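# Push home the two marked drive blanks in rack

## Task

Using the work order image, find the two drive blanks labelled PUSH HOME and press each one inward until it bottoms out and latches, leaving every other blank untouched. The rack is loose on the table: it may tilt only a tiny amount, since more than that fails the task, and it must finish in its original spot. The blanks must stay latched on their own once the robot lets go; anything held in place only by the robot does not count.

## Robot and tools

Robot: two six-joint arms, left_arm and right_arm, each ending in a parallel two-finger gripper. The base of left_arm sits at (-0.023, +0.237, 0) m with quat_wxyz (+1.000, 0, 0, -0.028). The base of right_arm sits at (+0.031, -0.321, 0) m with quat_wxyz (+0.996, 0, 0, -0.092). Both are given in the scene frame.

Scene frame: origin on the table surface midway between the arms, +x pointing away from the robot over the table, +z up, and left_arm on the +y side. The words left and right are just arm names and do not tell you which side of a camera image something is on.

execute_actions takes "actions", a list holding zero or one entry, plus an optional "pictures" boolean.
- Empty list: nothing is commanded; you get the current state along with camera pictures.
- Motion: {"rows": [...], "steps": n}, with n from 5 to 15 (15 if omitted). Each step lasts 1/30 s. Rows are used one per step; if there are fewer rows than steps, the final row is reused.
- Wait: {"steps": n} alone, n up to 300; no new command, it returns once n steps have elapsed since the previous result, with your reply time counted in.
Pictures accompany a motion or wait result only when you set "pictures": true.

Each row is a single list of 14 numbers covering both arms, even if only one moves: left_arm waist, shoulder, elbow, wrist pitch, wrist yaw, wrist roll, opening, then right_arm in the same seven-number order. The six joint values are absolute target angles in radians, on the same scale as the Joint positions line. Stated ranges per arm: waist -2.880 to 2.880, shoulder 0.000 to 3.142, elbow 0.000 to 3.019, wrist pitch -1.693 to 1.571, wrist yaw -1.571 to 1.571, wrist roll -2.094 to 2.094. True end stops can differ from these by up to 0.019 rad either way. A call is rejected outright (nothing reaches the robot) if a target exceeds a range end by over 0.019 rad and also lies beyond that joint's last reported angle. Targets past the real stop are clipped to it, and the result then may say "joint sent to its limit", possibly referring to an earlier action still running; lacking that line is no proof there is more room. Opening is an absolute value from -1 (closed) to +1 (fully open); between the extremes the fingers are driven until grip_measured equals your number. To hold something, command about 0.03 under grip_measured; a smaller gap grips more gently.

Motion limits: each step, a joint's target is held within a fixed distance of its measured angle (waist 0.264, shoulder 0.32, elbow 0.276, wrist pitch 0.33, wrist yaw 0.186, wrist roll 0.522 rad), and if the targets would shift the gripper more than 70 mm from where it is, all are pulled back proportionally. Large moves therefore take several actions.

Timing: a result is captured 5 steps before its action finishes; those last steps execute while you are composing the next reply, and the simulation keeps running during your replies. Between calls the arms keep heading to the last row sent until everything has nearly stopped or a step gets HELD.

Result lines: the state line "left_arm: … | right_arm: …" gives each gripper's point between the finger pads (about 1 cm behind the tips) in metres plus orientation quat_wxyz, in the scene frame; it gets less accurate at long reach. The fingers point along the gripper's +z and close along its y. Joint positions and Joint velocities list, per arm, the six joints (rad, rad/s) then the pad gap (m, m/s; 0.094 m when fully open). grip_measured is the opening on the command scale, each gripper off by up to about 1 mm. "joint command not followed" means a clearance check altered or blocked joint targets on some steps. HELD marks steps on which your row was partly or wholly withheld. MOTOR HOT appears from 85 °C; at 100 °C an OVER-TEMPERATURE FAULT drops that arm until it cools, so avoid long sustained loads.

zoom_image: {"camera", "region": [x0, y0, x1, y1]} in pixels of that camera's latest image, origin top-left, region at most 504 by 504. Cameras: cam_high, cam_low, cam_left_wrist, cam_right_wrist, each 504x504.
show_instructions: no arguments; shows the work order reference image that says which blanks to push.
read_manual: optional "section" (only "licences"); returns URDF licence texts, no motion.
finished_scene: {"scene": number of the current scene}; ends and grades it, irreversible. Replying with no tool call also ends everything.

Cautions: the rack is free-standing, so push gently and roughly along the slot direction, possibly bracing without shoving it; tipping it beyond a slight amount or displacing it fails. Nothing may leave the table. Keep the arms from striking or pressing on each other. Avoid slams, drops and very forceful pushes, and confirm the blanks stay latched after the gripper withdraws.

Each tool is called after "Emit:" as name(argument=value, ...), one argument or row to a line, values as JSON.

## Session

Emit:
show_instructions(
)

Emit:
execute_actions(
  actions=[],
)

Reference images for this scene: work order.

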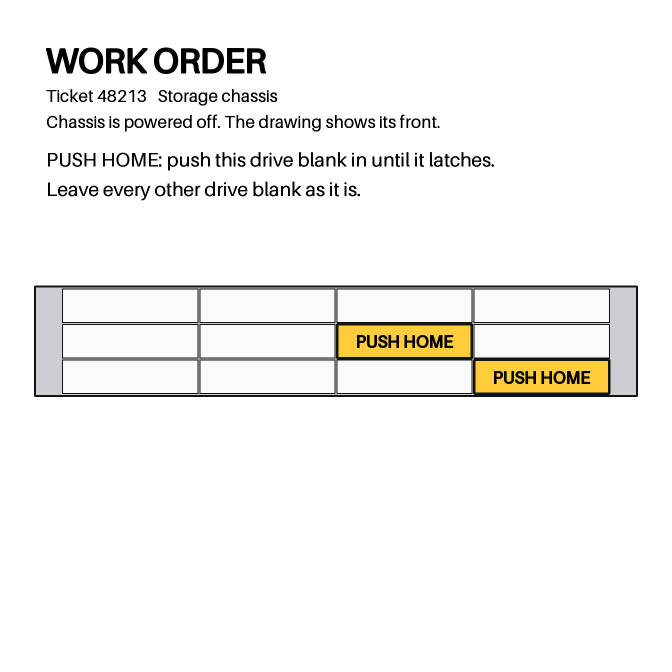

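Scene clock: 0.00 s of 5100.00 s.
left_arm: end_effector_position=(+0.6479, +0.7433, +0.1777) grip_measured=+1.000 end_effector_quat_wxyz=(+0.448, +0.492, +0.737, +0.120) | right_arm: end_effector_position=(+0.8097, -0.3764, +0.2709) grip_measured=+1.000 end_effector_quat_wxyz=(+0.634, +0.133, +0.670, +0.364)
Joint positions: left_arm=[ 0.856  2.411  2.426 -1.032  0.837  1.725  0.094] | right_arm=[ 0.009  1.958  1.402  0.633 -0.5    0.754  0.094]
Joint velocities: left_arm=[-0.024  0.005 -0.002  0.012 -0.066 -0.037  0.   ] | right_arm=[ 0.005  0.005  0.007  0.017  0.022 -0.051  0.   ]

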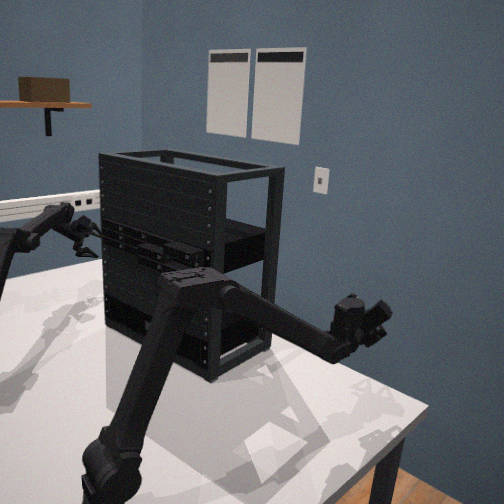

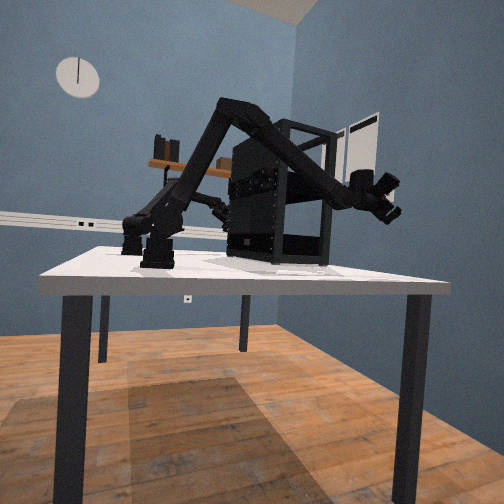

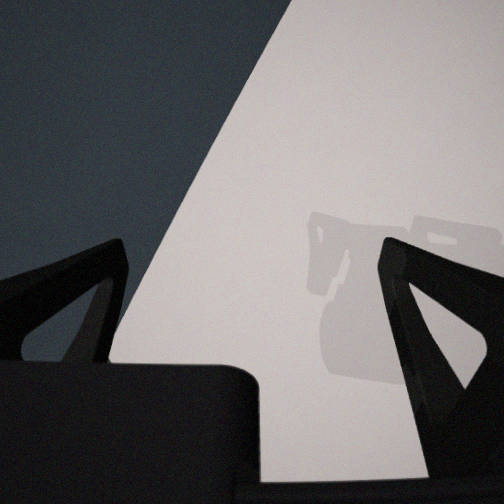

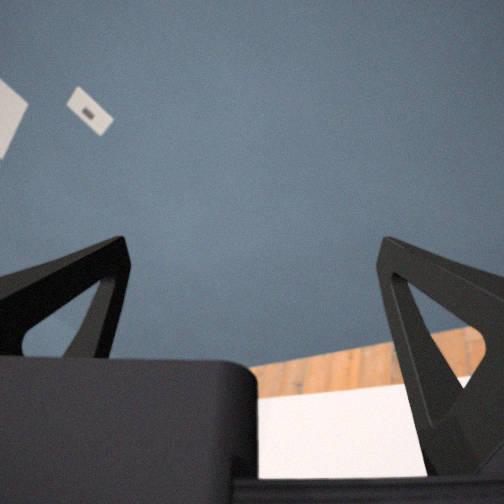

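Emit:
execute_actions(
  actions=[
    {"rows":[[1.1,1.5,2.0,-0.6,0,0,-1,0,1.2,1.2,0,0,0,-1]]},
  ],
)

Emit:
execute_actions(
  actions=[
    {"steps":20},
  ],
)

Emit:
execute_actions(
  actions=[
    {"rows":[[1.0,0.49,0.6,-0.07,0,0,-1,0,0.49,0.6,-0.07,0,0,-1]]},
  ],
)

Emit:
execute_actions(
  actions=[
    {"steps":25},
  ],
)

Emit:
execute_actions(
  actions=[
    {"rows":[[-0.2,0.49,0.6,-0.07,0,0,-1,0.7,0.49,0.6,-0.07,0,0,-1]]},
  ],
)

Emit:
execute_actions(
  actions=[
    {"steps":25},
  ],
  pictures=true,
)

Scene clock: 0.70 s of 5100.00 s.
left_arm: end_effector_position=(+0.5667, +0.8271, +0.1658) grip_measured=-0.977 end_effector_quat_wxyz=(+0.363, +0.339, +0.848, +0.187) | right_arm: end_effector_position=(+0.7056, -0.4297, +0.3262) grip_measured=-0.985 end_effector_quat_wxyz=(+0.628, +0.169, +0.756, +0.070)
Joint positions: left_arm=[ 0.953  2.259  2.151 -0.802  0.565  1.459  0.001] | right_arm=[ 0.01   1.559  1.2    0.157 -0.065  0.318  0.001]
Joint velocities: left_arm=[ 0.454 -0.493 -0.623  0.486 -0.799 -0.799 -0.004] | right_arm=[ 0.005 -1.216 -0.012 -0.589  0.388 -0.652 -0.003]
Steps of this call (steps 1 to 11: nothing new was sent; steps 12 to 21: the first 10 steps of this action). Readings (joint positions):
12: left_arm=[0.859 2.405 2.413 -1.017 0.817 1.706] | right_arm=[0.009 1.943 1.387 0.599 -0.445 0.707]
13: left_arm=[0.861 2.390 2.382 -0.988 0.790 1.680] | right_arm=[0.010 1.905 1.344 0.524 -0.378 0.643]
15: left_arm=[0.874 2.360 2.321 -0.938 0.738 1.627] | right_arm=[0.010 1.811 1.256 0.393 -0.267 0.531]
19: left_arm=[0.923 2.292 2.200 -0.838 0.624 1.516] | right_arm=[0.010 1.640 1.202 0.205 -0.103 0.371]
21: the state above

Scene clock: 1.37 s of 5100.00 s.
left_arm: end_effector_position=(+0.3930, +0.9159, +0.3742) grip_measured=-0.979 end_effector_quat_wxyz=(+0.291, -0.038, +0.877, +0.381) | right_arm: end_effector_position=(+0.5947, -0.4208, +0.5152) grip_measured=-0.987 end_effector_quat_wxyz=(+0.712, +0.066, +0.696, -0.055)
Joint positions: left_arm=[ 1.092  1.905  2.013 -0.681  0.063  0.915  0.001] | right_arm=[ 0.01   1.192  1.199  0.014 -0.003  0.018  0.001]
Joint velocities: left_arm=[-0.005 -0.581 -0.027  0.051 -0.344 -0.755  0.001] | right_arm=[-0.015  0.22  -0.027 -0.046  0.007 -0.037 -0.   ]
Kept back: nothing.
Steps of this call (steps 1 to 5: the last 5 steps of your previous action; steps 6 to 20: the robot went on to your last target). Readings (joint positions):
1: left_arm=[0.969 2.243 2.131 -0.787 0.536 1.431] | right_arm=[0.010 1.518 1.200 0.140 -0.053 0.296]
2: left_arm=[0.983 2.227 2.114 -0.774 0.506 1.402] | right_arm=[0.010 1.477 1.200 0.126 -0.043 0.275]
4: left_arm=[1.012 2.194 2.085 -0.752 0.447 1.346] | right_arm=[0.010 1.394 1.200 0.098 -0.027 0.231]
8: left_arm=[1.056 2.127 2.048 -0.720 0.330 1.234] | right_arm=[0.010 1.229 1.200 0.036 -0.005 0.117]
20: the state above

Scene clock: 1.70 s of 5100.00 s.
left_arm: end_effector_position=(+0.3641, +0.8073, +0.4947) grip_measured=-0.979 end_effector_quat_wxyz=(+0.473, -0.183, +0.751, +0.423) | right_arm: end_effector_position=(+0.4181, -0.3895, +0.3975) grip_measured=-0.987 end_effector_quat_wxyz=(+0.682, +0.069, +0.726, -0.053)
Joint positions: left_arm=[ 1.034  1.512  1.59  -0.274  0.008  0.491  0.001] | right_arm=[ 0.01   0.666  0.654 -0.053 -0.003  0.016  0.001]
Joint velocities: left_arm=[-0.22  -1.402 -1.346  1.067 -0.066 -1.326 -0.   ] | right_arm=[-0.005 -2.418 -1.263 -0.188 -0.007 -0.066  0.001]
Steps of this call (steps 1 to 10: the first 10 steps of this action). Readings (joint positions):
1: left_arm=[1.090 1.879 1.994 -0.655 0.050 0.877] | right_arm=[0.010 1.186 1.180 0.011 -0.003 0.017]
2: left_arm=[1.088 1.841 1.952 -0.606 0.038 0.836] | right_arm=[0.010 1.159 1.134 0.005 -0.003 0.017]
4: left_arm=[1.079 1.764 1.864 -0.524 0.023 0.754] | right_arm=[0.010 1.065 1.008 -0.017 -0.003 0.017]
8: left_arm=[1.049 1.600 1.684 -0.352 0.011 0.583] | right_arm=[0.010 0.817 0.758 -0.039 -0.003 0.017]
10: the state above

Scene clock: 2.53 s of 5100.00 s.
left_arm: end_effector_position=(+0.1780, +0.5179, +0.4097) grip_measured=-0.979 end_effector_quat_wxyz=(+0.630, -0.315, +0.627, +0.332) | right_arm: end_effector_position=(+0.3721, -0.3814, +0.4161) grip_measured=-0.987 end_effector_quat_wxyz=(+0.717, +0.063, +0.692, -0.058)
Joint positions: left_arm=[ 1.009  0.489  0.588 -0.085  0.002  0.019  0.001] | right_arm=[ 0.01   0.494  0.593 -0.063 -0.003  0.011  0.001]
Joint velocities: left_arm=[-0.015  0.083 -0.007 -0.022  0.037 -0.081  0.   ] | right_arm=[-0.024 -0.005 -0.017 -0.002  0.051 -0.007 -0.   ]
Kept back: nothing.
Steps of this call (steps 1 to 5: the last 5 steps of your previous action; steps 6 to 25: the robot went on to your last target). Readings (joint positions):
1: left_arm=[1.027 1.464 1.541 -0.242 0.008 0.445] | right_arm=[0.010 0.588 0.617 -0.059 -0.003 0.015]
2: left_arm=[1.021 1.414 1.490 -0.215 0.008 0.402] | right_arm=[0.010 0.522 0.594 -0.063 -0.003 0.014]
4: left_arm=[1.014 1.306 1.385 -0.174 0.007 0.325] | right_arm=[0.010 0.447 0.588 -0.063 -0.003 0.013]
8: left_arm=[1.010 1.063 1.163 -0.126 0.005 0.208] | right_arm=[0.010 0.452 0.593 -0.063 -0.003 0.012]
25: the state above

Scene clock: 2.87 s of 5100.00 s.
left_arm: end_effector_position=(+0.3201, +0.2821, +0.4093) grip_measured=-0.979 end_effector_quat_wxyz=(+0.710, -0.043, +0.701, +0.051) | right_arm: end_effector_position=(+0.3295, -0.1450, +0.4161) grip_measured=-0.987 end_effector_quat_wxyz=(+0.693, -0.181, +0.670, +0.194)
Joint positions: left_arm=[ 0.189  0.49   0.588 -0.085 -0.     0.01   0.001] | right_arm=[ 0.716  0.494  0.593 -0.063 -0.005  0.009  0.001]
Joint velocities: left_arm=[-2.828 -0.015 -0.017  0.012 -0.11   0.007 -0.   ] | right_arm=[ 1.001 -0.015  0.002 -0.007 -0.051  0.007 -0.   ]
Steps of this call (steps 1 to 10: the first 10 steps of this action). Readings (joint positions):
1: left_arm=[0.990 0.490 0.588 -0.085 -0.007 0.016] | right_arm=[0.026 0.494 0.593 -0.063 0.005 0.011]
2: left_arm=[0.929 0.490 0.588 -0.085 -0.010 0.013] | right_arm=[0.079 0.494 0.593 -0.063 0.009 0.011]
4: left_arm=[0.756 0.490 0.588 -0.085 -0.006 0.012] | right_arm=[0.239 0.494 0.593 -0.063 0.007 0.011]
8: left_arm=[0.379 0.490 0.588 -0.085 -0.001 0.011] | right_arm=[0.599 0.494 0.593 -0.063 0.000 0.011]
10: the state above

Scene clock: 3.70 s of 5100.00 s.
left_arm: end_effector_position=(+0.3111, +0.1462, +0.4093) grip_measured=-0.979 end_effector_quat_wxyz=(+0.706, +0.096, +0.696, -0.090) | right_arm: end_effector_position=(+0.3314, -0.1484, +0.4161) grip_measured=-0.987 end_effector_quat_wxyz=(+0.694, -0.177, +0.672, +0.189)
Joint positions: left_arm=[-0.206  0.49   0.588 -0.085  0.002  0.01   0.001] | right_arm=[ 0.706  0.494  0.593 -0.063 -0.003  0.009  0.001]
Joint velocities: left_arm=[-0.005 -0.005  0.002  0.012 -0.051 -0.066  0.001] | right_arm=[ 0.005 -0.034 -0.002 -0.002 -0.037 -0.066 -0.   ]
Kept back: nothing.
Steps of this call (steps 1 to 5: the last 5 steps of your previous action; steps 6 to 25: the robot went on to your last target). Readings (joint positions):
1: left_arm=[0.094 0.490 0.588 -0.085 -0.000 0.010] | right_arm=[0.738 0.494 0.593 -0.063 -0.005 0.009]
2: left_arm=[-0.001 0.490 0.588 -0.085 0.000 0.010] | right_arm=[0.741 0.494 0.593 -0.063 -0.005 0.009]
4: left_arm=[-0.163 0.490 0.588 -0.085 0.004 0.010] | right_arm=[0.728 0.494 0.593 -0.063 -0.004 0.009]
8: left_arm=[-0.226 0.490 0.588 -0.085 0.004 0.010] | right_arm=[0.707 0.494 0.593 -0.063 -0.003 0.009]
25: the state above

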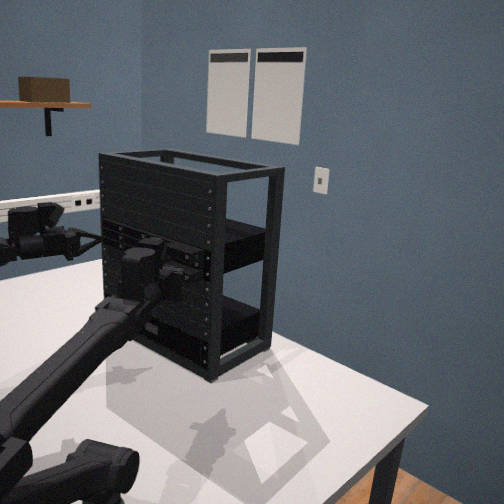

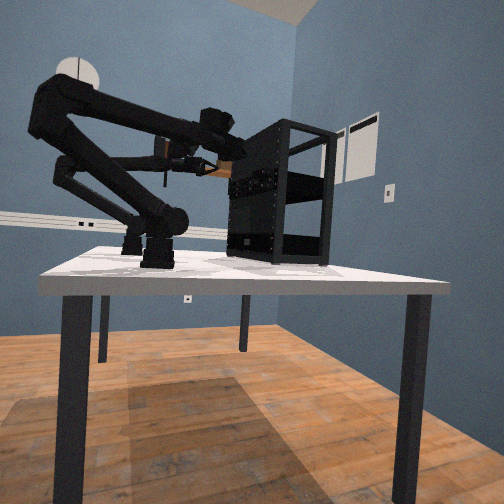

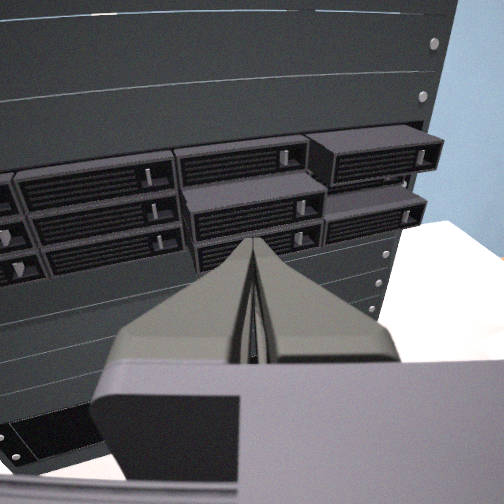

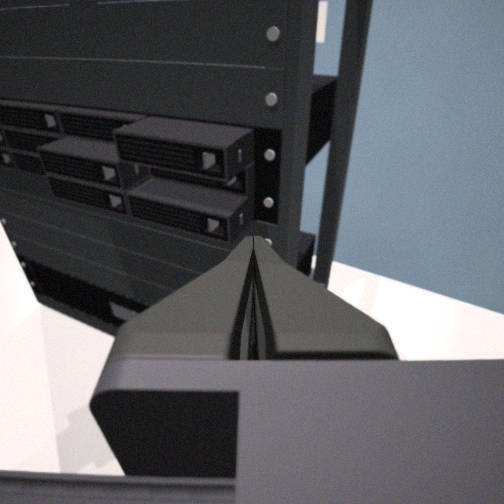

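Emit:
execute_actions(
  actions=[
    {"rows":[[-0.22,0.75,0.9,-0.5,0,0,-1,1.05,0.8,0.62,0.3,0.52,0,-1]]},
  ],
)

Emit:
execute_actions(
  actions=[
    {"rows":[[-0.22,0.8,0.97,-0.5,0,0,-1,1.05,0.9,0.65,0.4,0.52,0,-1],[-0.22,0.82,0.97,-0.5,0,0,-1,1.05,0.93,0.65,0.4,0.52,0,-1],[-0.22,0.84,0.97,-0.5,0,0,-1,1.05,0.96,0.65,0.45,0.52,0,-1],[-0.22,0.86,0.97,-0.5,0,0,-1,1.05,1.0,0.65,0.5,0.52,0,-1],[-0.22,0.88,0.97,-0.5,0,0,-1,1.05,1.03,0.65,0.5,0.52,0,-1],[-0.22,0.9,0.97,-0.5,0,0,-1,1.05,1.06,0.65,0.5,0.52,0,-1],[-0.22,0.92,0.97,-0.5,0,0,-1,1.05,1.09,0.66,0.5,0.52,0,-1],[-0.22,0.93,0.97,-0.5,0,0,-1,1.05,1.115,0.66,0.5,0.52,0,-1]]},
  ],
)

Emit:
execute_actions(
  actions=[
    {"steps":18},
  ],
  pictures=true,
)

Scene clock: 7.50 s of 5100.00 s.
left_arm: end_effector_position=(+0.3694, +0.1287, +0.3856) grip_measured=-0.979 end_effector_quat_wxyz=(+0.549, +0.115, +0.825, -0.072) | right_arm: end_effector_position=(+0.3578, -0.0507, +0.3730) grip_measured=-0.987 end_effector_quat_wxyz=(+0.700, -0.126, +0.689, +0.142)
Joint positions: left_arm=[-0.211  0.778  0.873 -0.492  0.002  0.01   0.001] | right_arm=[1.075 0.843 0.604 0.261 0.509 0.008 0.001]
Joint velocities: left_arm=[-0.015 -0.083 -0.007 -0.027  0.022  0.007  0.   ] | right_arm=[-0.034 -0.015 -0.007  0.051  0.198  0.037 -0.001]
Steps of this call (steps 1 to 15: the robot went on to your last target; steps 16 to 90: nothing new was sent; then 0.47 s passed at rest; steps 91 to 100: the first 10 steps of this action). Readings (joint positions):
91: left_arm=[-0.207 0.505 0.611 -0.139 0.002 0.010] | right_arm=[0.720 0.508 0.591 -0.030 0.054 0.009]
92: left_arm=[-0.208 0.548 0.669 -0.258 0.002 0.010] | right_arm=[0.757 0.542 0.592 0.044 0.128 0.009]
94: left_arm=[-0.210 0.673 0.798 -0.408 0.002 0.010] | right_arm=[0.870 0.646 0.603 0.166 0.279 0.009]
98: left_arm=[-0.211 0.779 0.874 -0.472 0.002 0.010] | right_arm=[1.062 0.821 0.604 0.258 0.501 0.008]
100: the state above

Scene clock: 8.00 s of 5100.00 s.
left_arm: end_effector_position=(+0.4059, +0.1187, +0.3642) grip_measured=-0.979 end_effector_quat_wxyz=(+0.514, +0.119, +0.847, -0.067) | right_arm: end_effector_position=(+0.4028, -0.0107, +0.3219) grip_measured=-0.987 end_effector_quat_wxyz=(+0.694, -0.123, +0.698, +0.126)
Joint positions: left_arm=[-0.211  0.915  0.931 -0.497  0.002  0.01   0.001] | right_arm=[1.058 1.112 0.63  0.478 0.519 0.008 0.001]
Joint velocities: left_arm=[-0.005  0.532 -0.017 -0.022 -0.022  0.007  0.   ] | right_arm=[-0.005  0.767  0.007 -0.022  0.051  0.037 -0.   ]
Steps of this call (steps 1 to 5: the last 5 steps of your previous action; steps 6 to 15: the first 10 steps of this action). Readings (joint positions):
6: left_arm=[-0.211 0.762 0.875 -0.495 0.002 0.010] | right_arm=[1.059 0.811 0.604 0.296 0.518 0.008]
7: left_arm=[-0.211 0.768 0.883 -0.496 0.002 0.010] | right_arm=[1.058 0.824 0.606 0.332 0.519 0.008]
9: left_arm=[-0.211 0.794 0.905 -0.497 0.002 0.010] | right_arm=[1.058 0.882 0.617 0.405 0.519 0.008]
13: left_arm=[-0.211 0.875 0.931 -0.497 0.002 0.010] | right_arm=[1.058 1.046 0.630 0.477 0.519 0.008]
15: the state above

Scene clock: 8.60 s of 5100.00 s.
left_arm: end_effector_position=(+0.4118, +0.1170, +0.3524) grip_measured=-0.979 end_effector_quat_wxyz=(+0.502, +0.120, +0.854, -0.066) | right_arm: end_effector_position=(+0.4037, -0.0097, +0.3191) grip_measured=-0.987 end_effector_quat_wxyz=(+0.693, -0.124, +0.699, +0.125)
Joint positions: left_arm=[-0.211  0.942  0.931 -0.498  0.002  0.01   0.001] | right_arm=[1.058 1.119 0.63  0.48  0.519 0.008 0.001]
Joint velocities: left_arm=[-0.015  0.015 -0.002 -0.017 -0.095  0.022 -0.001] | right_arm=[-0.005 -0.005 -0.002  0.002 -0.007 -0.007  0.001]
Kept back: nothing.
Steps of this call (steps 1 to 5: the last 5 steps of your previous action; steps 6 to 18: the robot went on to your last target). Readings (joint positions):
1: left_arm=[-0.211 0.929 0.931 -0.497 0.002 0.010] | right_arm=[1.058 1.132 0.630 0.478 0.519 0.008]
2: left_arm=[-0.211 0.939 0.931 -0.497 0.002 0.010] | right_arm=[1.058 1.143 0.630 0.478 0.519 0.008]
4: left_arm=[-0.211 0.944 0.931 -0.498 0.002 0.010] | right_arm=[1.058 1.144 0.630 0.478 0.519 0.008]
8: left_arm=[-0.211 0.942 0.931 -0.498 0.002 0.010] | right_arm=[1.058 1.125 0.630 0.480 0.519 0.008]
18: the state above

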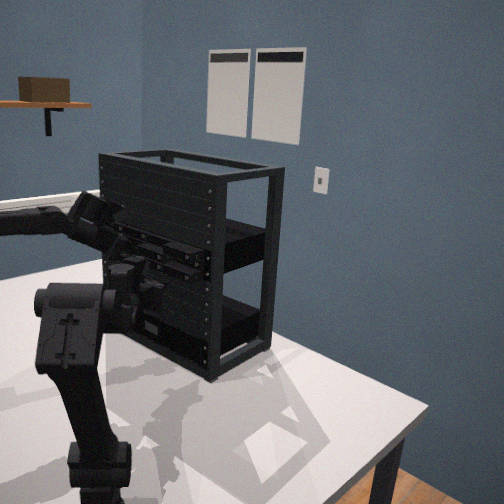

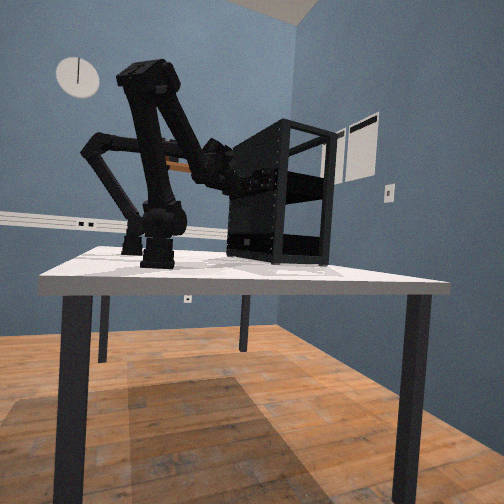

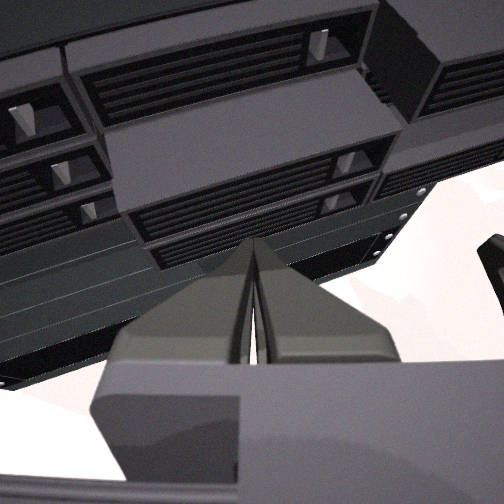

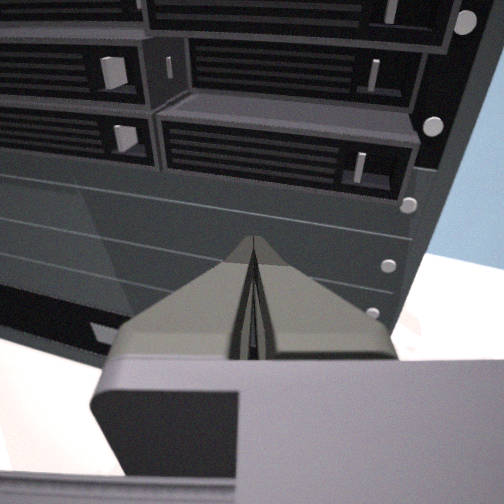

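Emit:
execute_actions(
  actions=[
    {"rows":[[-0.21,0.96,1.025,-0.5,0,0,-1,1.0,1.125,0.73,0.43,0.475,0,-1],[-0.21,0.96,1.025,-0.5,0,0,-1,1.0,1.125,0.73,0.43,0.475,0,-1],[-0.21,0.99,1.025,-0.5,0,0,-1,1.0,1.125,0.73,0.43,0.475,0,-1]]},
  ],
)

Emit:
execute_actions(
  actions=[
    {"steps":10},
  ],
  pictures=true,
)

Scene clock: 9.43 s of 5100.00 s.
left_arm: end_effector_position=(+0.4246, +0.1135, +0.3608) grip_measured=-0.979 end_effector_quat_wxyz=(+0.503, +0.119, +0.853, -0.066) | right_arm: end_effector_position=(+0.4264, -0.0162, +0.3478) grip_measured=-0.987 end_effector_quat_wxyz=(+0.702, -0.112, +0.692, +0.126)
Joint positions: left_arm=[-0.211  0.979  0.972 -0.499  0.002  0.01   0.001] | right_arm=[1.001 1.121 0.696 0.446 0.478 0.008 0.001]
Joint velocities: left_arm=[ 0.015  0.044 -0.012 -0.007 -0.095 -0.022 -0.001] | right_arm=[-0.015  0.005  0.007 -0.051 -0.022  0.022 -0.   ]
Steps of this call (steps 1 to 15: the robot went on to your last target; steps 16 to 25: the first 10 steps of this action). Readings (joint positions):
16: left_arm=[-0.211 0.942 0.933 -0.498 0.002 0.010] | right_arm=[1.054 1.119 0.634 0.474 0.501 0.008]
17: left_arm=[-0.211 0.944 0.937 -0.499 0.002 0.010] | right_arm=[1.047 1.120 0.643 0.460 0.485 0.008]
19: left_arm=[-0.211 0.954 0.954 -0.499 0.002 0.010] | right_arm=[1.025 1.121 0.667 0.447 0.479 0.008]
23: left_arm=[-0.211 0.975 0.972 -0.499 0.002 0.010] | right_arm=[1.002 1.121 0.695 0.446 0.479 0.008]
25: the state above

Scene clock: 9.77 s of 5100.00 s.
left_arm: end_effector_position=(+0.4248, +0.1135, +0.3605) grip_measured=-0.979 end_effector_quat_wxyz=(+0.503, +0.119, +0.853, -0.066) | right_arm: end_effector_position=(+0.4264, -0.0161, +0.3474) grip_measured=-0.987 end_effector_quat_wxyz=(+0.702, -0.112, +0.692, +0.126)
Joint positions: left_arm=[-0.211  0.979  0.972 -0.499  0.002  0.01   0.001] | right_arm=[1.001 1.121 0.696 0.444 0.478 0.008 0.001]
Joint velocities: left_arm=[ 0.005 -0.015 -0.007  0.002 -0.022 -0.022  0.001] | right_arm=[-0.005 -0.015  0.002 -0.002  0.007  0.037 -0.   ]
Kept back: nothing.
Steps of this call (steps 1 to 5: the last 5 steps of your previous action; steps 6 to 10: the robot went on to your last target). Readings (joint positions):
1: left_arm=[-0.211 0.979 0.972 -0.499 0.002 0.010] | right_arm=[1.001 1.121 0.696 0.444 0.478 0.008]
2: left_arm=[-0.211 0.979 0.972 -0.499 0.002 0.010] | right_arm=[1.001 1.121 0.696 0.444 0.478 0.008]
4: left_arm=[-0.211 0.979 0.972 -0.499 0.002 0.010] | right_arm=[1.001 1.121 0.696 0.444 0.478 0.008]
8: left_arm=[-0.211 0.979 0.972 -0.499 0.002 0.010] | right_arm=[1.001 1.121 0.696 0.444 0.478 0.008]
10: the state above

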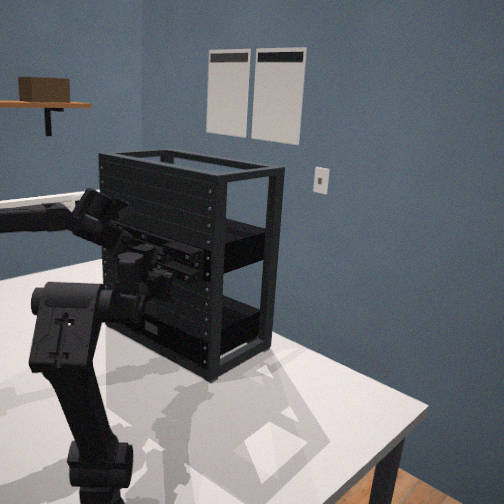

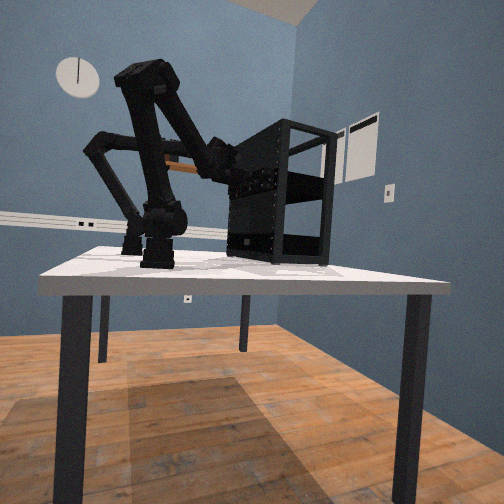

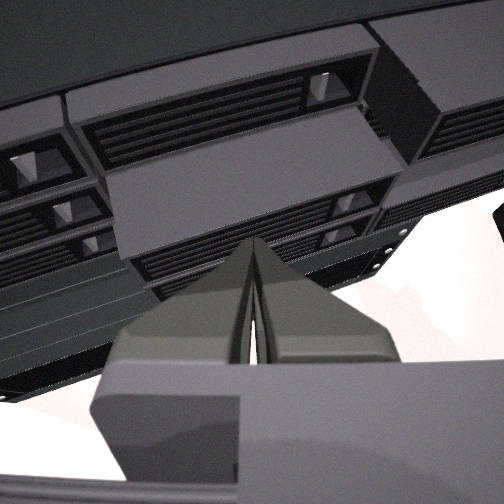

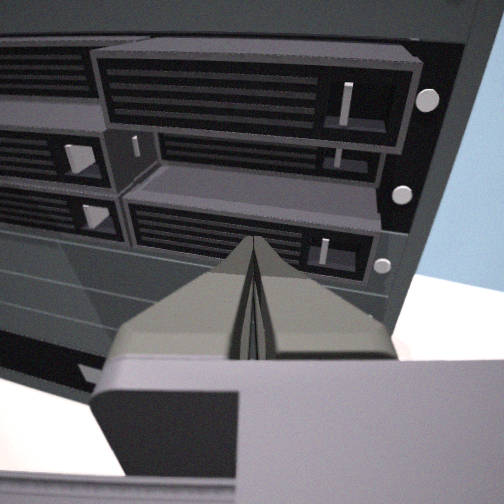

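Emit:
execute_actions(
  actions=[
    {"rows":[[-0.21,1.03,1.045,-0.47,0,0,-1,1.0,1.15,0.73,0.44,0.475,0,-1]]},
  ],
)

Emit:
execute_actions(
  actions=[
    {"rows":[[-0.2,1.065,1.07,-0.44,0,0,-1,1.0,1.15,0.73,0.44,0.475,0,-1]]},
  ],
  pictures=true,
)

Scene clock: 10.23 s of 5100.00 s.
left_arm: end_effector_position=(+0.4328, +0.1111, +0.3579) grip_measured=-0.979 end_effector_quat_wxyz=(+0.500, +0.120, +0.855, -0.066) | right_arm: end_effector_position=(+0.4290, -0.0133, +0.3389) grip_measured=-0.987 end_effector_quat_wxyz=(+0.697, -0.116, +0.697, +0.122)
Joint positions: left_arm=[-0.211  1.006  0.985 -0.493  0.003  0.01   0.001] | right_arm=[1.001 1.139 0.696 0.444 0.478 0.008 0.001]
Joint velocities: left_arm=[ 0.005  0.005 -0.007  0.007  0.066  0.066  0.001] | right_arm=[-0.015 -0.015 -0.022  0.007 -0.007  0.037 -0.   ]
Steps of this call (steps 1 to 4: the robot went on to your last target; steps 5 to 14: the first 10 steps of this action). Readings (joint positions):
5: left_arm=[-0.211 0.982 0.973 -0.498 0.002 0.010] | right_arm=[1.001 1.122 0.696 0.444 0.478 0.008]
6: left_arm=[-0.211 0.987 0.976 -0.496 0.002 0.010] | right_arm=[1.001 1.124 0.696 0.444 0.478 0.008]
8: left_arm=[-0.211 1.001 0.984 -0.493 0.002 0.010] | right_arm=[1.001 1.130 0.696 0.444 0.478 0.008]
12: left_arm=[-0.211 1.006 0.985 -0.493 0.003 0.010] | right_arm=[1.001 1.139 0.696 0.444 0.478 0.008]
14: the state above

Scene clock: 10.73 s of 5100.00 s.
left_arm: end_effector_position=(+0.4449, +0.1080, +0.3570) grip_measured=-0.979 end_effector_quat_wxyz=(+0.501, +0.120, +0.854, -0.066) | right_arm: end_effector_position=(+0.4290, -0.0133, +0.3389) grip_measured=-0.987 end_effector_quat_wxyz=(+0.697, -0.116, +0.697, +0.122)
Joint positions: left_arm=[-0.211  1.04   1.003 -0.473  0.003  0.01   0.001] | right_arm=[1.001 1.139 0.696 0.444 0.478 0.008 0.001]
Joint velocities: left_arm=[ 0.015 -0.005  0.002 -0.012 -0.007  0.066 -0.   ] | right_arm=[ 0.005 -0.015  0.007  0.007 -0.037 -0.007 -0.001]
Steps of this call (steps 1 to 5: the last 5 steps of your previous action; steps 6 to 15: the first 10 steps of this action). Readings (joint positions):
6: left_arm=[-0.211 1.008 0.986 -0.492 0.003 0.010] | right_arm=[1.001 1.139 0.696 0.444 0.478 0.008]
7: left_arm=[-0.211 1.013 0.989 -0.489 0.003 0.010] | right_arm=[1.001 1.139 0.696 0.444 0.478 0.008]
9: left_arm=[-0.211 1.027 0.997 -0.481 0.003 0.010] | right_arm=[1.001 1.139 0.696 0.444 0.478 0.008]
13: left_arm=[-0.211 1.040 1.003 -0.473 0.003 0.010] | right_arm=[1.001 1.139 0.696 0.444 0.478 0.008]
15: the state above

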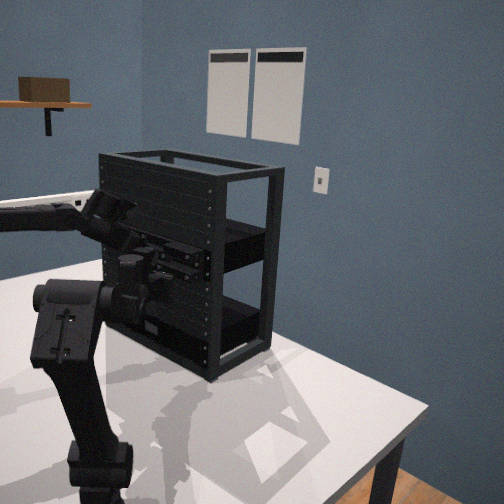

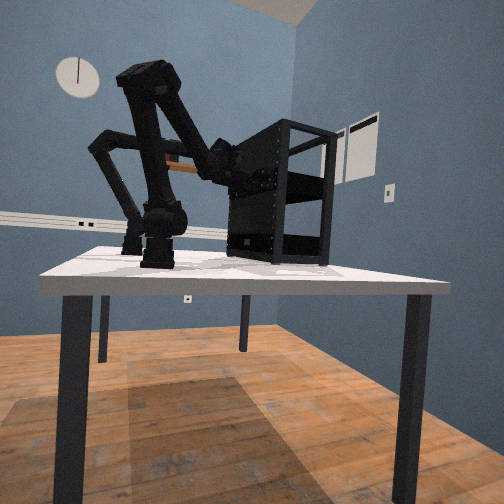

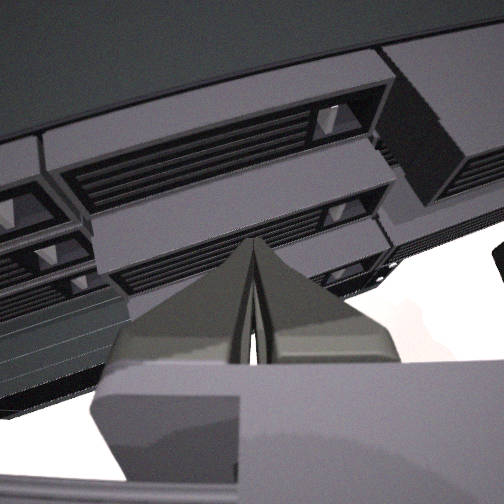

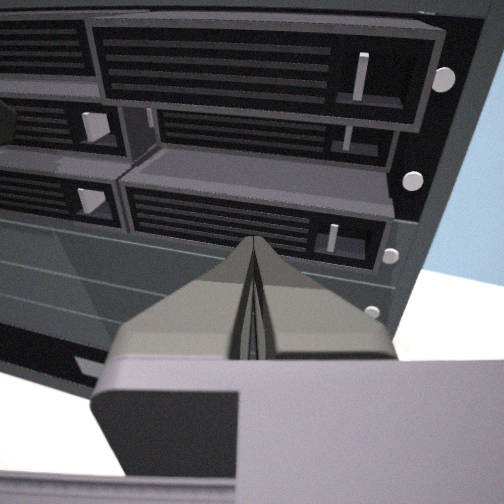

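Emit:
execute_actions(
  actions=[
    {"rows":[[-0.175,1.1,1.09,-0.425,0,0,-1,1.0,1.15,0.73,0.44,0.475,0,-1]]},
  ],
)

Emit:
execute_actions(
  actions=[
    {"rows":[[-0.165,1.135,1.11,-0.41,0,0,-1,1.0,1.15,0.73,0.44,0.475,0,-1]]},
  ],
)

Emit:
execute_actions(
  actions=[
    {"rows":[[-0.16,1.155,1.12,-0.39,0,0,-1,1.0,1.15,0.73,0.44,0.475,0,-1]]},
  ],
  pictures=true,
)

Scene clock: 11.27 s of 5100.00 s.
left_arm: end_effector_position=(+0.4589, +0.1097, +0.3569) grip_measured=-0.979 end_effector_quat_wxyz=(+0.503, +0.116, +0.854, -0.065) | right_arm: end_effector_position=(+0.4290, -0.0133, +0.3389) grip_measured=-0.987 end_effector_quat_wxyz=(+0.697, -0.116, +0.697, +0.122)
Joint positions: left_arm=[-0.198  1.076  1.024 -0.456  0.009  0.01   0.001] | right_arm=[1.001 1.139 0.696 0.444 0.478 0.008 0.001]
Joint velocities: left_arm=[-0.005 -0.015  0.002  0.012  0.037 -0.022  0.   ] | right_arm=[-0.005 -0.005  0.007  0.007  0.022 -0.095  0.   ]
Steps of this call (steps 1 to 5: the last 5 steps of your previous action; step 6: the robot went on to your last target; steps 7 to 16: the first 10 steps of this action). Readings (joint positions):
7: left_arm=[-0.209 1.042 1.004 -0.472 0.003 0.010] | right_arm=[1.001 1.139 0.696 0.444 0.478 0.008]
8: left_arm=[-0.206 1.047 1.007 -0.471 0.007 0.010] | right_arm=[1.001 1.139 0.696 0.444 0.478 0.008]
10: left_arm=[-0.201 1.063 1.017 -0.463 0.009 0.010] | right_arm=[1.001 1.139 0.696 0.444 0.478 0.008]
14: left_arm=[-0.198 1.076 1.024 -0.456 0.009 0.010] | right_arm=[1.001 1.139 0.696 0.444 0.478 0.008]
16: the state above

Scene clock: 11.77 s of 5100.00 s.
left_arm: end_effector_position=(+0.4662, +0.1097, +0.3572) grip_measured=-0.979 end_effector_quat_wxyz=(+0.503, +0.114, +0.854, -0.066) | right_arm: end_effector_position=(+0.4290, -0.0133, +0.3389) grip_measured=-0.987 end_effector_quat_wxyz=(+0.697, -0.116, +0.697, +0.122)
Joint positions: left_arm=[-0.193  1.095  1.038 -0.45   0.012  0.01   0.001] | right_arm=[1.001 1.139 0.696 0.444 0.478 0.008 0.001]
Joint velocities: left_arm=[-0.015  0.015 -0.007  0.007 -0.007 -0.051 -0.   ] | right_arm=[ 0.005 -0.015  0.002 -0.017  0.022  0.037  0.001]
Steps of this call (steps 1 to 5: the last 5 steps of your previous action; steps 6 to 15: the first 10 steps of this action). Readings (joint positions):
6: left_arm=[-0.198 1.077 1.026 -0.456 0.009 0.010] | right_arm=[1.001 1.139 0.696 0.444 0.478 0.008]
7: left_arm=[-0.197 1.082 1.029 -0.454 0.010 0.010] | right_arm=[1.001 1.139 0.696 0.444 0.478 0.008]
9: left_arm=[-0.193 1.096 1.038 -0.449 0.011 0.010] | right_arm=[1.001 1.139 0.696 0.444 0.478 0.008]
13: left_arm=[-0.193 1.095 1.038 -0.450 0.012 0.010] | right_arm=[1.001 1.139 0.696 0.444 0.478 0.008]
15: the state above

Scene clock: 12.27 s of 5100.00 s.
left_arm: end_effector_position=(+0.4663, +0.1098, +0.3570) grip_measured=-0.979 end_effector_quat_wxyz=(+0.503, +0.114, +0.854, -0.066) | right_arm: end_effector_position=(+0.4290, -0.0133, +0.3389) grip_measured=-0.987 end_effector_quat_wxyz=(+0.697, -0.116, +0.697, +0.122)
Joint positions: left_arm=[-0.192  1.095  1.038 -0.45   0.014  0.01   0.001] | right_arm=[1.001 1.139 0.696 0.444 0.478 0.008 0.001]
Joint velocities: left_arm=[-0.015 -0.015 -0.017 -0.012  0.051 -0.007 -0.   ] | right_arm=[-0.005 -0.024 -0.007  0.017 -0.037 -0.066 -0.   ]
Steps of this call (steps 1 to 5: the last 5 steps of your previous action; steps 6 to 15: the first 10 steps of this action). Readings (joint positions):
6: left_arm=[-0.193 1.095 1.038 -0.450 0.012 0.010] | right_arm=[1.001 1.139 0.696 0.444 0.478 0.008]
7: left_arm=[-0.192 1.095 1.038 -0.450 0.013 0.010] | right_arm=[1.001 1.139 0.696 0.444 0.478 0.008]
9: left_arm=[-0.192 1.095 1.038 -0.450 0.014 0.010] | right_arm=[1.001 1.139 0.696 0.444 0.478 0.008]
13: left_arm=[-0.192 1.095 1.038 -0.450 0.014 0.010] | right_arm=[1.001 1.139 0.696 0.444 0.478 0.008]
15: the state above

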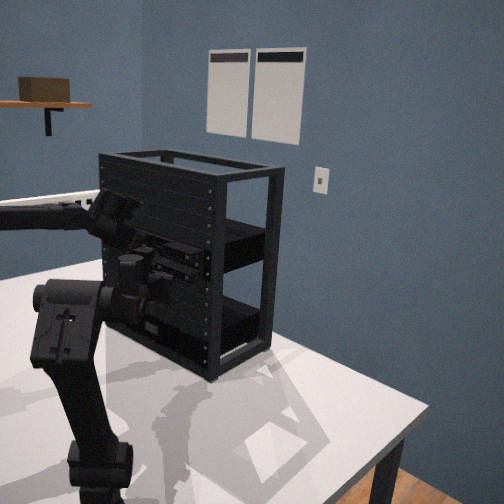

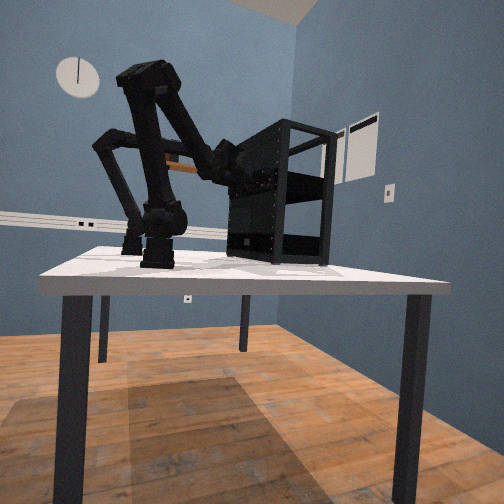

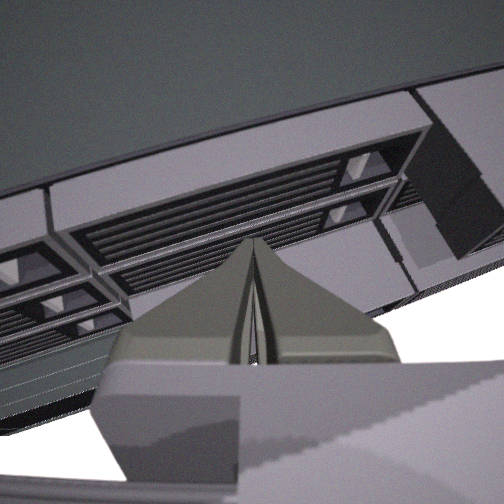

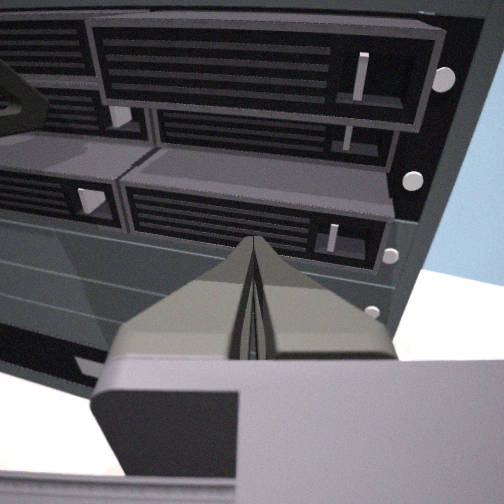

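Emit:
execute_actions(
  actions=[
    {"rows":[[-0.19,1.0,1.05,-0.45,0,0,-1,0.975,1.185,0.76,0.46,0.46,0,-1]]},
  ],
)

Emit:
execute_actions(
  actions=[
    {"rows":[[-0.19,1.0,1.05,-0.45,0,0,-1,0.93,1.225,0.79,0.47,0.45,0,-1]]},
  ],
)

Emit:
execute_actions(
  actions=[
    {"rows":[[-0.19,1.0,1.05,-0.45,0,0,-1,0.90,1.255,0.815,0.475,0.43,0,-1]]},
  ],
)

Emit:
execute_actions(
  actions=[
    {"rows":[[-0.19,1.0,1.05,-0.45,0,0,-1,0.87,1.28,0.835,0.48,0.42,0,-1]]},
  ],
  pictures=true,
)

Scene clock: 12.83 s of 5100.00 s.
left_arm: end_effector_position=(+0.4412, +0.1180, +0.4020) grip_measured=-0.979 end_effector_quat_wxyz=(+0.543, +0.109, +0.830, -0.066) | right_arm: end_effector_position=(+0.4407, -0.0098, +0.3346) grip_measured=-0.987 end_effector_quat_wxyz=(+0.693, -0.119, +0.701, +0.119)
Joint positions: left_arm=[-0.193  0.993  1.034 -0.454  0.002  0.01   0.001] | right_arm=[0.985 1.174 0.717 0.444 0.462 0.008 0.001]
Joint velocities: left_arm=[-0.015 -0.015  0.002 -0.027  0.037 -0.095  0.001] | right_arm=[ 0.005 -0.015  0.002  0.002 -0.051 -0.037 -0.001]
Steps of this call (steps 1 to 5: the last 5 steps of your previous action; steps 6 to 7: the robot went on to your last target; steps 8 to 17: the first 10 steps of this action). Readings (joint positions):
8: left_arm=[-0.193 1.087 1.037 -0.453 0.013 0.010] | right_arm=[1.000 1.141 0.697 0.444 0.472 0.008]
9: left_arm=[-0.193 1.079 1.034 -0.454 0.007 0.010] | right_arm=[0.998 1.147 0.701 0.444 0.467 0.008]
11: left_arm=[-0.193 1.050 1.034 -0.454 0.003 0.010] | right_arm=[0.991 1.162 0.712 0.444 0.464 0.008]
15: left_arm=[-0.193 1.000 1.034 -0.454 0.002 0.010] | right_arm=[0.985 1.174 0.717 0.444 0.462 0.008]
17: the state above

Scene clock: 13.33 s of 5100.00 s.
left_arm: end_effector_position=(+0.4413, +0.1180, +0.4018) grip_measured=-0.979 end_effector_quat_wxyz=(+0.543, +0.109, +0.830, -0.066) | right_arm: end_effector_position=(+0.4540, -0.0084, +0.3345) grip_measured=-0.987 end_effector_quat_wxyz=(+0.693, -0.117, +0.701, +0.118)
Joint positions: left_arm=[-0.193  0.993  1.034 -0.454  0.002  0.01   0.001] | right_arm=[0.963 1.205 0.741 0.451 0.445 0.008 0.001]
Joint velocities: left_arm=[-0.005  0.005 -0.012 -0.002 -0.022 -0.037 -0.001] | right_arm=[ 0.005 -0.005  0.012  0.002  0.037 -0.037  0.   ]
Steps of this call (steps 1 to 5: the last 5 steps of your previous action; steps 6 to 15: the first 10 steps of this action). Readings (joint positions):
6: left_arm=[-0.193 0.993 1.034 -0.454 0.002 0.010] | right_arm=[0.983 1.176 0.719 0.444 0.458 0.008]
7: left_arm=[-0.193 0.993 1.034 -0.454 0.002 0.010] | right_arm=[0.978 1.181 0.722 0.446 0.452 0.008]
9: left_arm=[-0.193 0.993 1.034 -0.454 0.002 0.010] | right_arm=[0.968 1.194 0.733 0.449 0.445 0.008]
13: left_arm=[-0.193 0.993 1.034 -0.454 0.002 0.010] | right_arm=[0.963 1.205 0.741 0.451 0.445 0.008]
15: the state above

Scene clock: 13.83 s of 5100.00 s.
left_arm: end_effector_position=(+0.4413, +0.1180, +0.4018) grip_measured=-0.979 end_effector_quat_wxyz=(+0.543, +0.109, +0.830, -0.066) | right_arm: end_effector_position=(+0.4681, -0.0085, +0.3348) grip_measured=-0.987 end_effector_quat_wxyz=(+0.693, -0.116, +0.702, +0.117)
Joint positions: left_arm=[-0.193  0.993  1.034 -0.454  0.002  0.01   0.001] | right_arm=[0.937 1.235 0.766 0.456 0.421 0.008 0.001]
Joint velocities: left_arm=[-0.005 -0.005  0.002  0.012  0.007  0.066  0.001] | right_arm=[-0.015  0.005 -0.012 -0.007 -0.007 -0.037  0.   ]
Steps of this call (steps 1 to 5: the last 5 steps of your previous action; steps 6 to 15: the first 10 steps of this action). Readings (joint positions):
6: left_arm=[-0.193 0.993 1.034 -0.454 0.002 0.010] | right_arm=[0.961 1.207 0.743 0.452 0.439 0.008]
7: left_arm=[-0.193 0.993 1.034 -0.454 0.002 0.010] | right_arm=[0.955 1.211 0.747 0.452 0.430 0.008]
9: left_arm=[-0.193 0.993 1.034 -0.454 0.002 0.010] | right_arm=[0.944 1.224 0.758 0.454 0.422 0.008]
13: left_arm=[-0.193 0.993 1.034 -0.454 0.002 0.010] | right_arm=[0.937 1.235 0.766 0.456 0.421 0.008]
15: the state above

Scene clock: 14.33 s of 5100.00 s.
left_arm: end_effector_position=(+0.4413, +0.1180, +0.4018) grip_measured=-0.979 end_effector_quat_wxyz=(+0.543, +0.109, +0.830, -0.066) | right_arm: end_effector_position=(+0.4768, -0.0100, +0.3350) grip_measured=-0.988 end_effector_quat_wxyz=(+0.694, -0.115, +0.701, +0.116)
Joint positions: left_arm=[-0.193  0.993  1.034 -0.454  0.002  0.01   0.001] | right_arm=[0.92  1.251 0.779 0.462 0.407 0.008 0.001]
Joint velocities: left_arm=[ 0.005 -0.005 -0.017 -0.017  0.051  0.022 -0.001] | right_arm=[-0.005 -0.015 -0.007 -0.017 -0.022 -0.051 -0.   ]
Steps of this call (steps 1 to 5: the last 5 steps of your previous action; steps 6 to 15: the first 10 steps of this action). Readings (joint positions):
6: left_arm=[-0.193 0.993 1.034 -0.454 0.002 0.010] | right_arm=[0.935 1.236 0.767 0.457 0.419 0.008]
7: left_arm=[-0.193 0.993 1.034 -0.454 0.002 0.010] | right_arm=[0.932 1.239 0.770 0.457 0.413 0.008]
9: left_arm=[-0.193 0.993 1.034 -0.454 0.002 0.010] | right_arm=[0.922 1.250 0.778 0.459 0.410 0.008]
13: left_arm=[-0.193 0.993 1.034 -0.454 0.002 0.010] | right_arm=[0.920 1.251 0.779 0.462 0.407 0.008]
15: the state above

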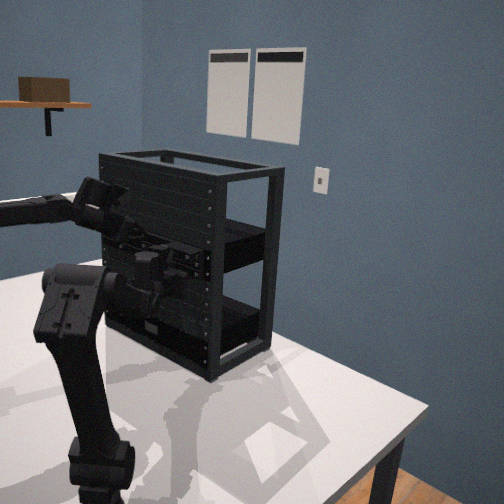

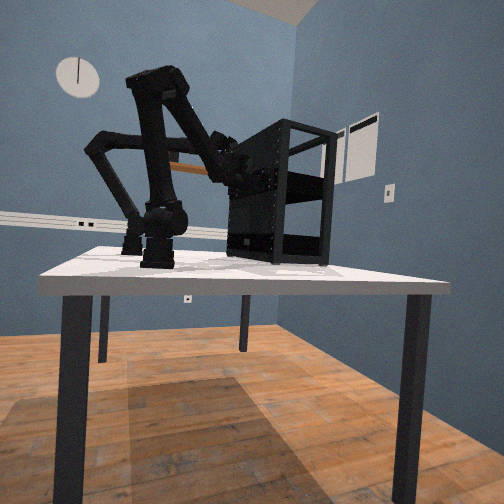

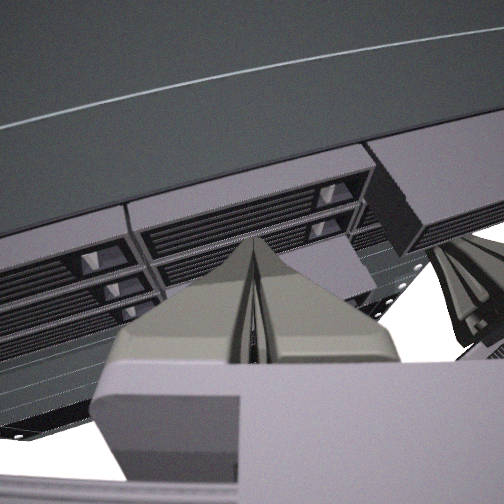

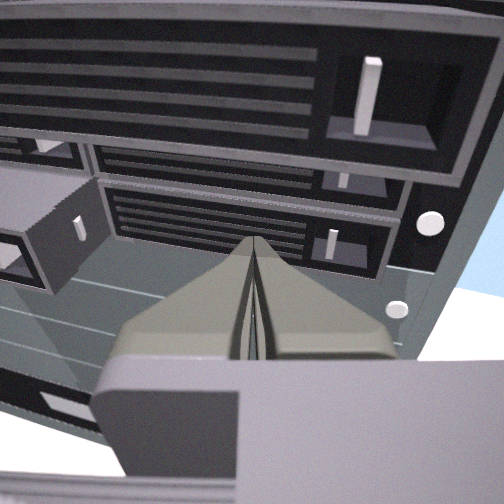

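Emit:
execute_actions(
  actions=[
    {"rows":[[-0.19,1.0,1.05,-0.45,0,0,-1,0.93,1.19,0.73,0.46,0.42,0,-1]]},
  ],
)

Emit:
finished_scene(
  scene=2,
)

Scene clock: 15.53 s of 5100.00 s.
left_arm: end_effector_position=(+0.4413, +0.1180, +0.4018) grip_measured=-0.979 end_effector_quat_wxyz=(+0.543, +0.109, +0.830, -0.066) | right_arm: end_effector_position=(+0.4602, -0.0243, +0.3350) grip_measured=-0.988 end_effector_quat_wxyz=(+0.696, -0.111, +0.700, +0.115)
Joint positions: left_arm=[-0.193  0.993  1.034 -0.454  0.002  0.01   0.001] | right_arm=[0.924 1.191 0.726 0.462 0.417 0.008 0.001]
Joint velocities: left_arm=[-0.005 -0.005 -0.007  0.002 -0.022 -0.037  0.   ] | right_arm=[-0.005 -0.005 -0.007  0.002 -0.007 -0.037 -0.   ]
Steps of this call (steps 1 to 5: the last 5 steps of your previous action; steps 6 to 15: the robot went on to your last target; steps 16 to 26: nothing new was sent; steps 27 to 36: the first 10 steps of this action). Readings (joint positions):
27: left_arm=[-0.193 0.993 1.034 -0.454 0.002 0.010] | right_arm=[0.923 1.246 0.772 0.462 0.408 0.008]
28: left_arm=[-0.193 0.993 1.034 -0.454 0.002 0.010] | right_arm=[0.924 1.236 0.761 0.462 0.412 0.008]
30: left_arm=[-0.193 0.993 1.034 -0.454 0.002 0.010] | right_arm=[0.924 1.211 0.735 0.462 0.416 0.008]
34: left_arm=[-0.193 0.993 1.034 -0.454 0.002 0.010] | right_arm=[0.924 1.192 0.726 0.462 0.417 0.008]
36: the state above

The scene is finished: the task was done.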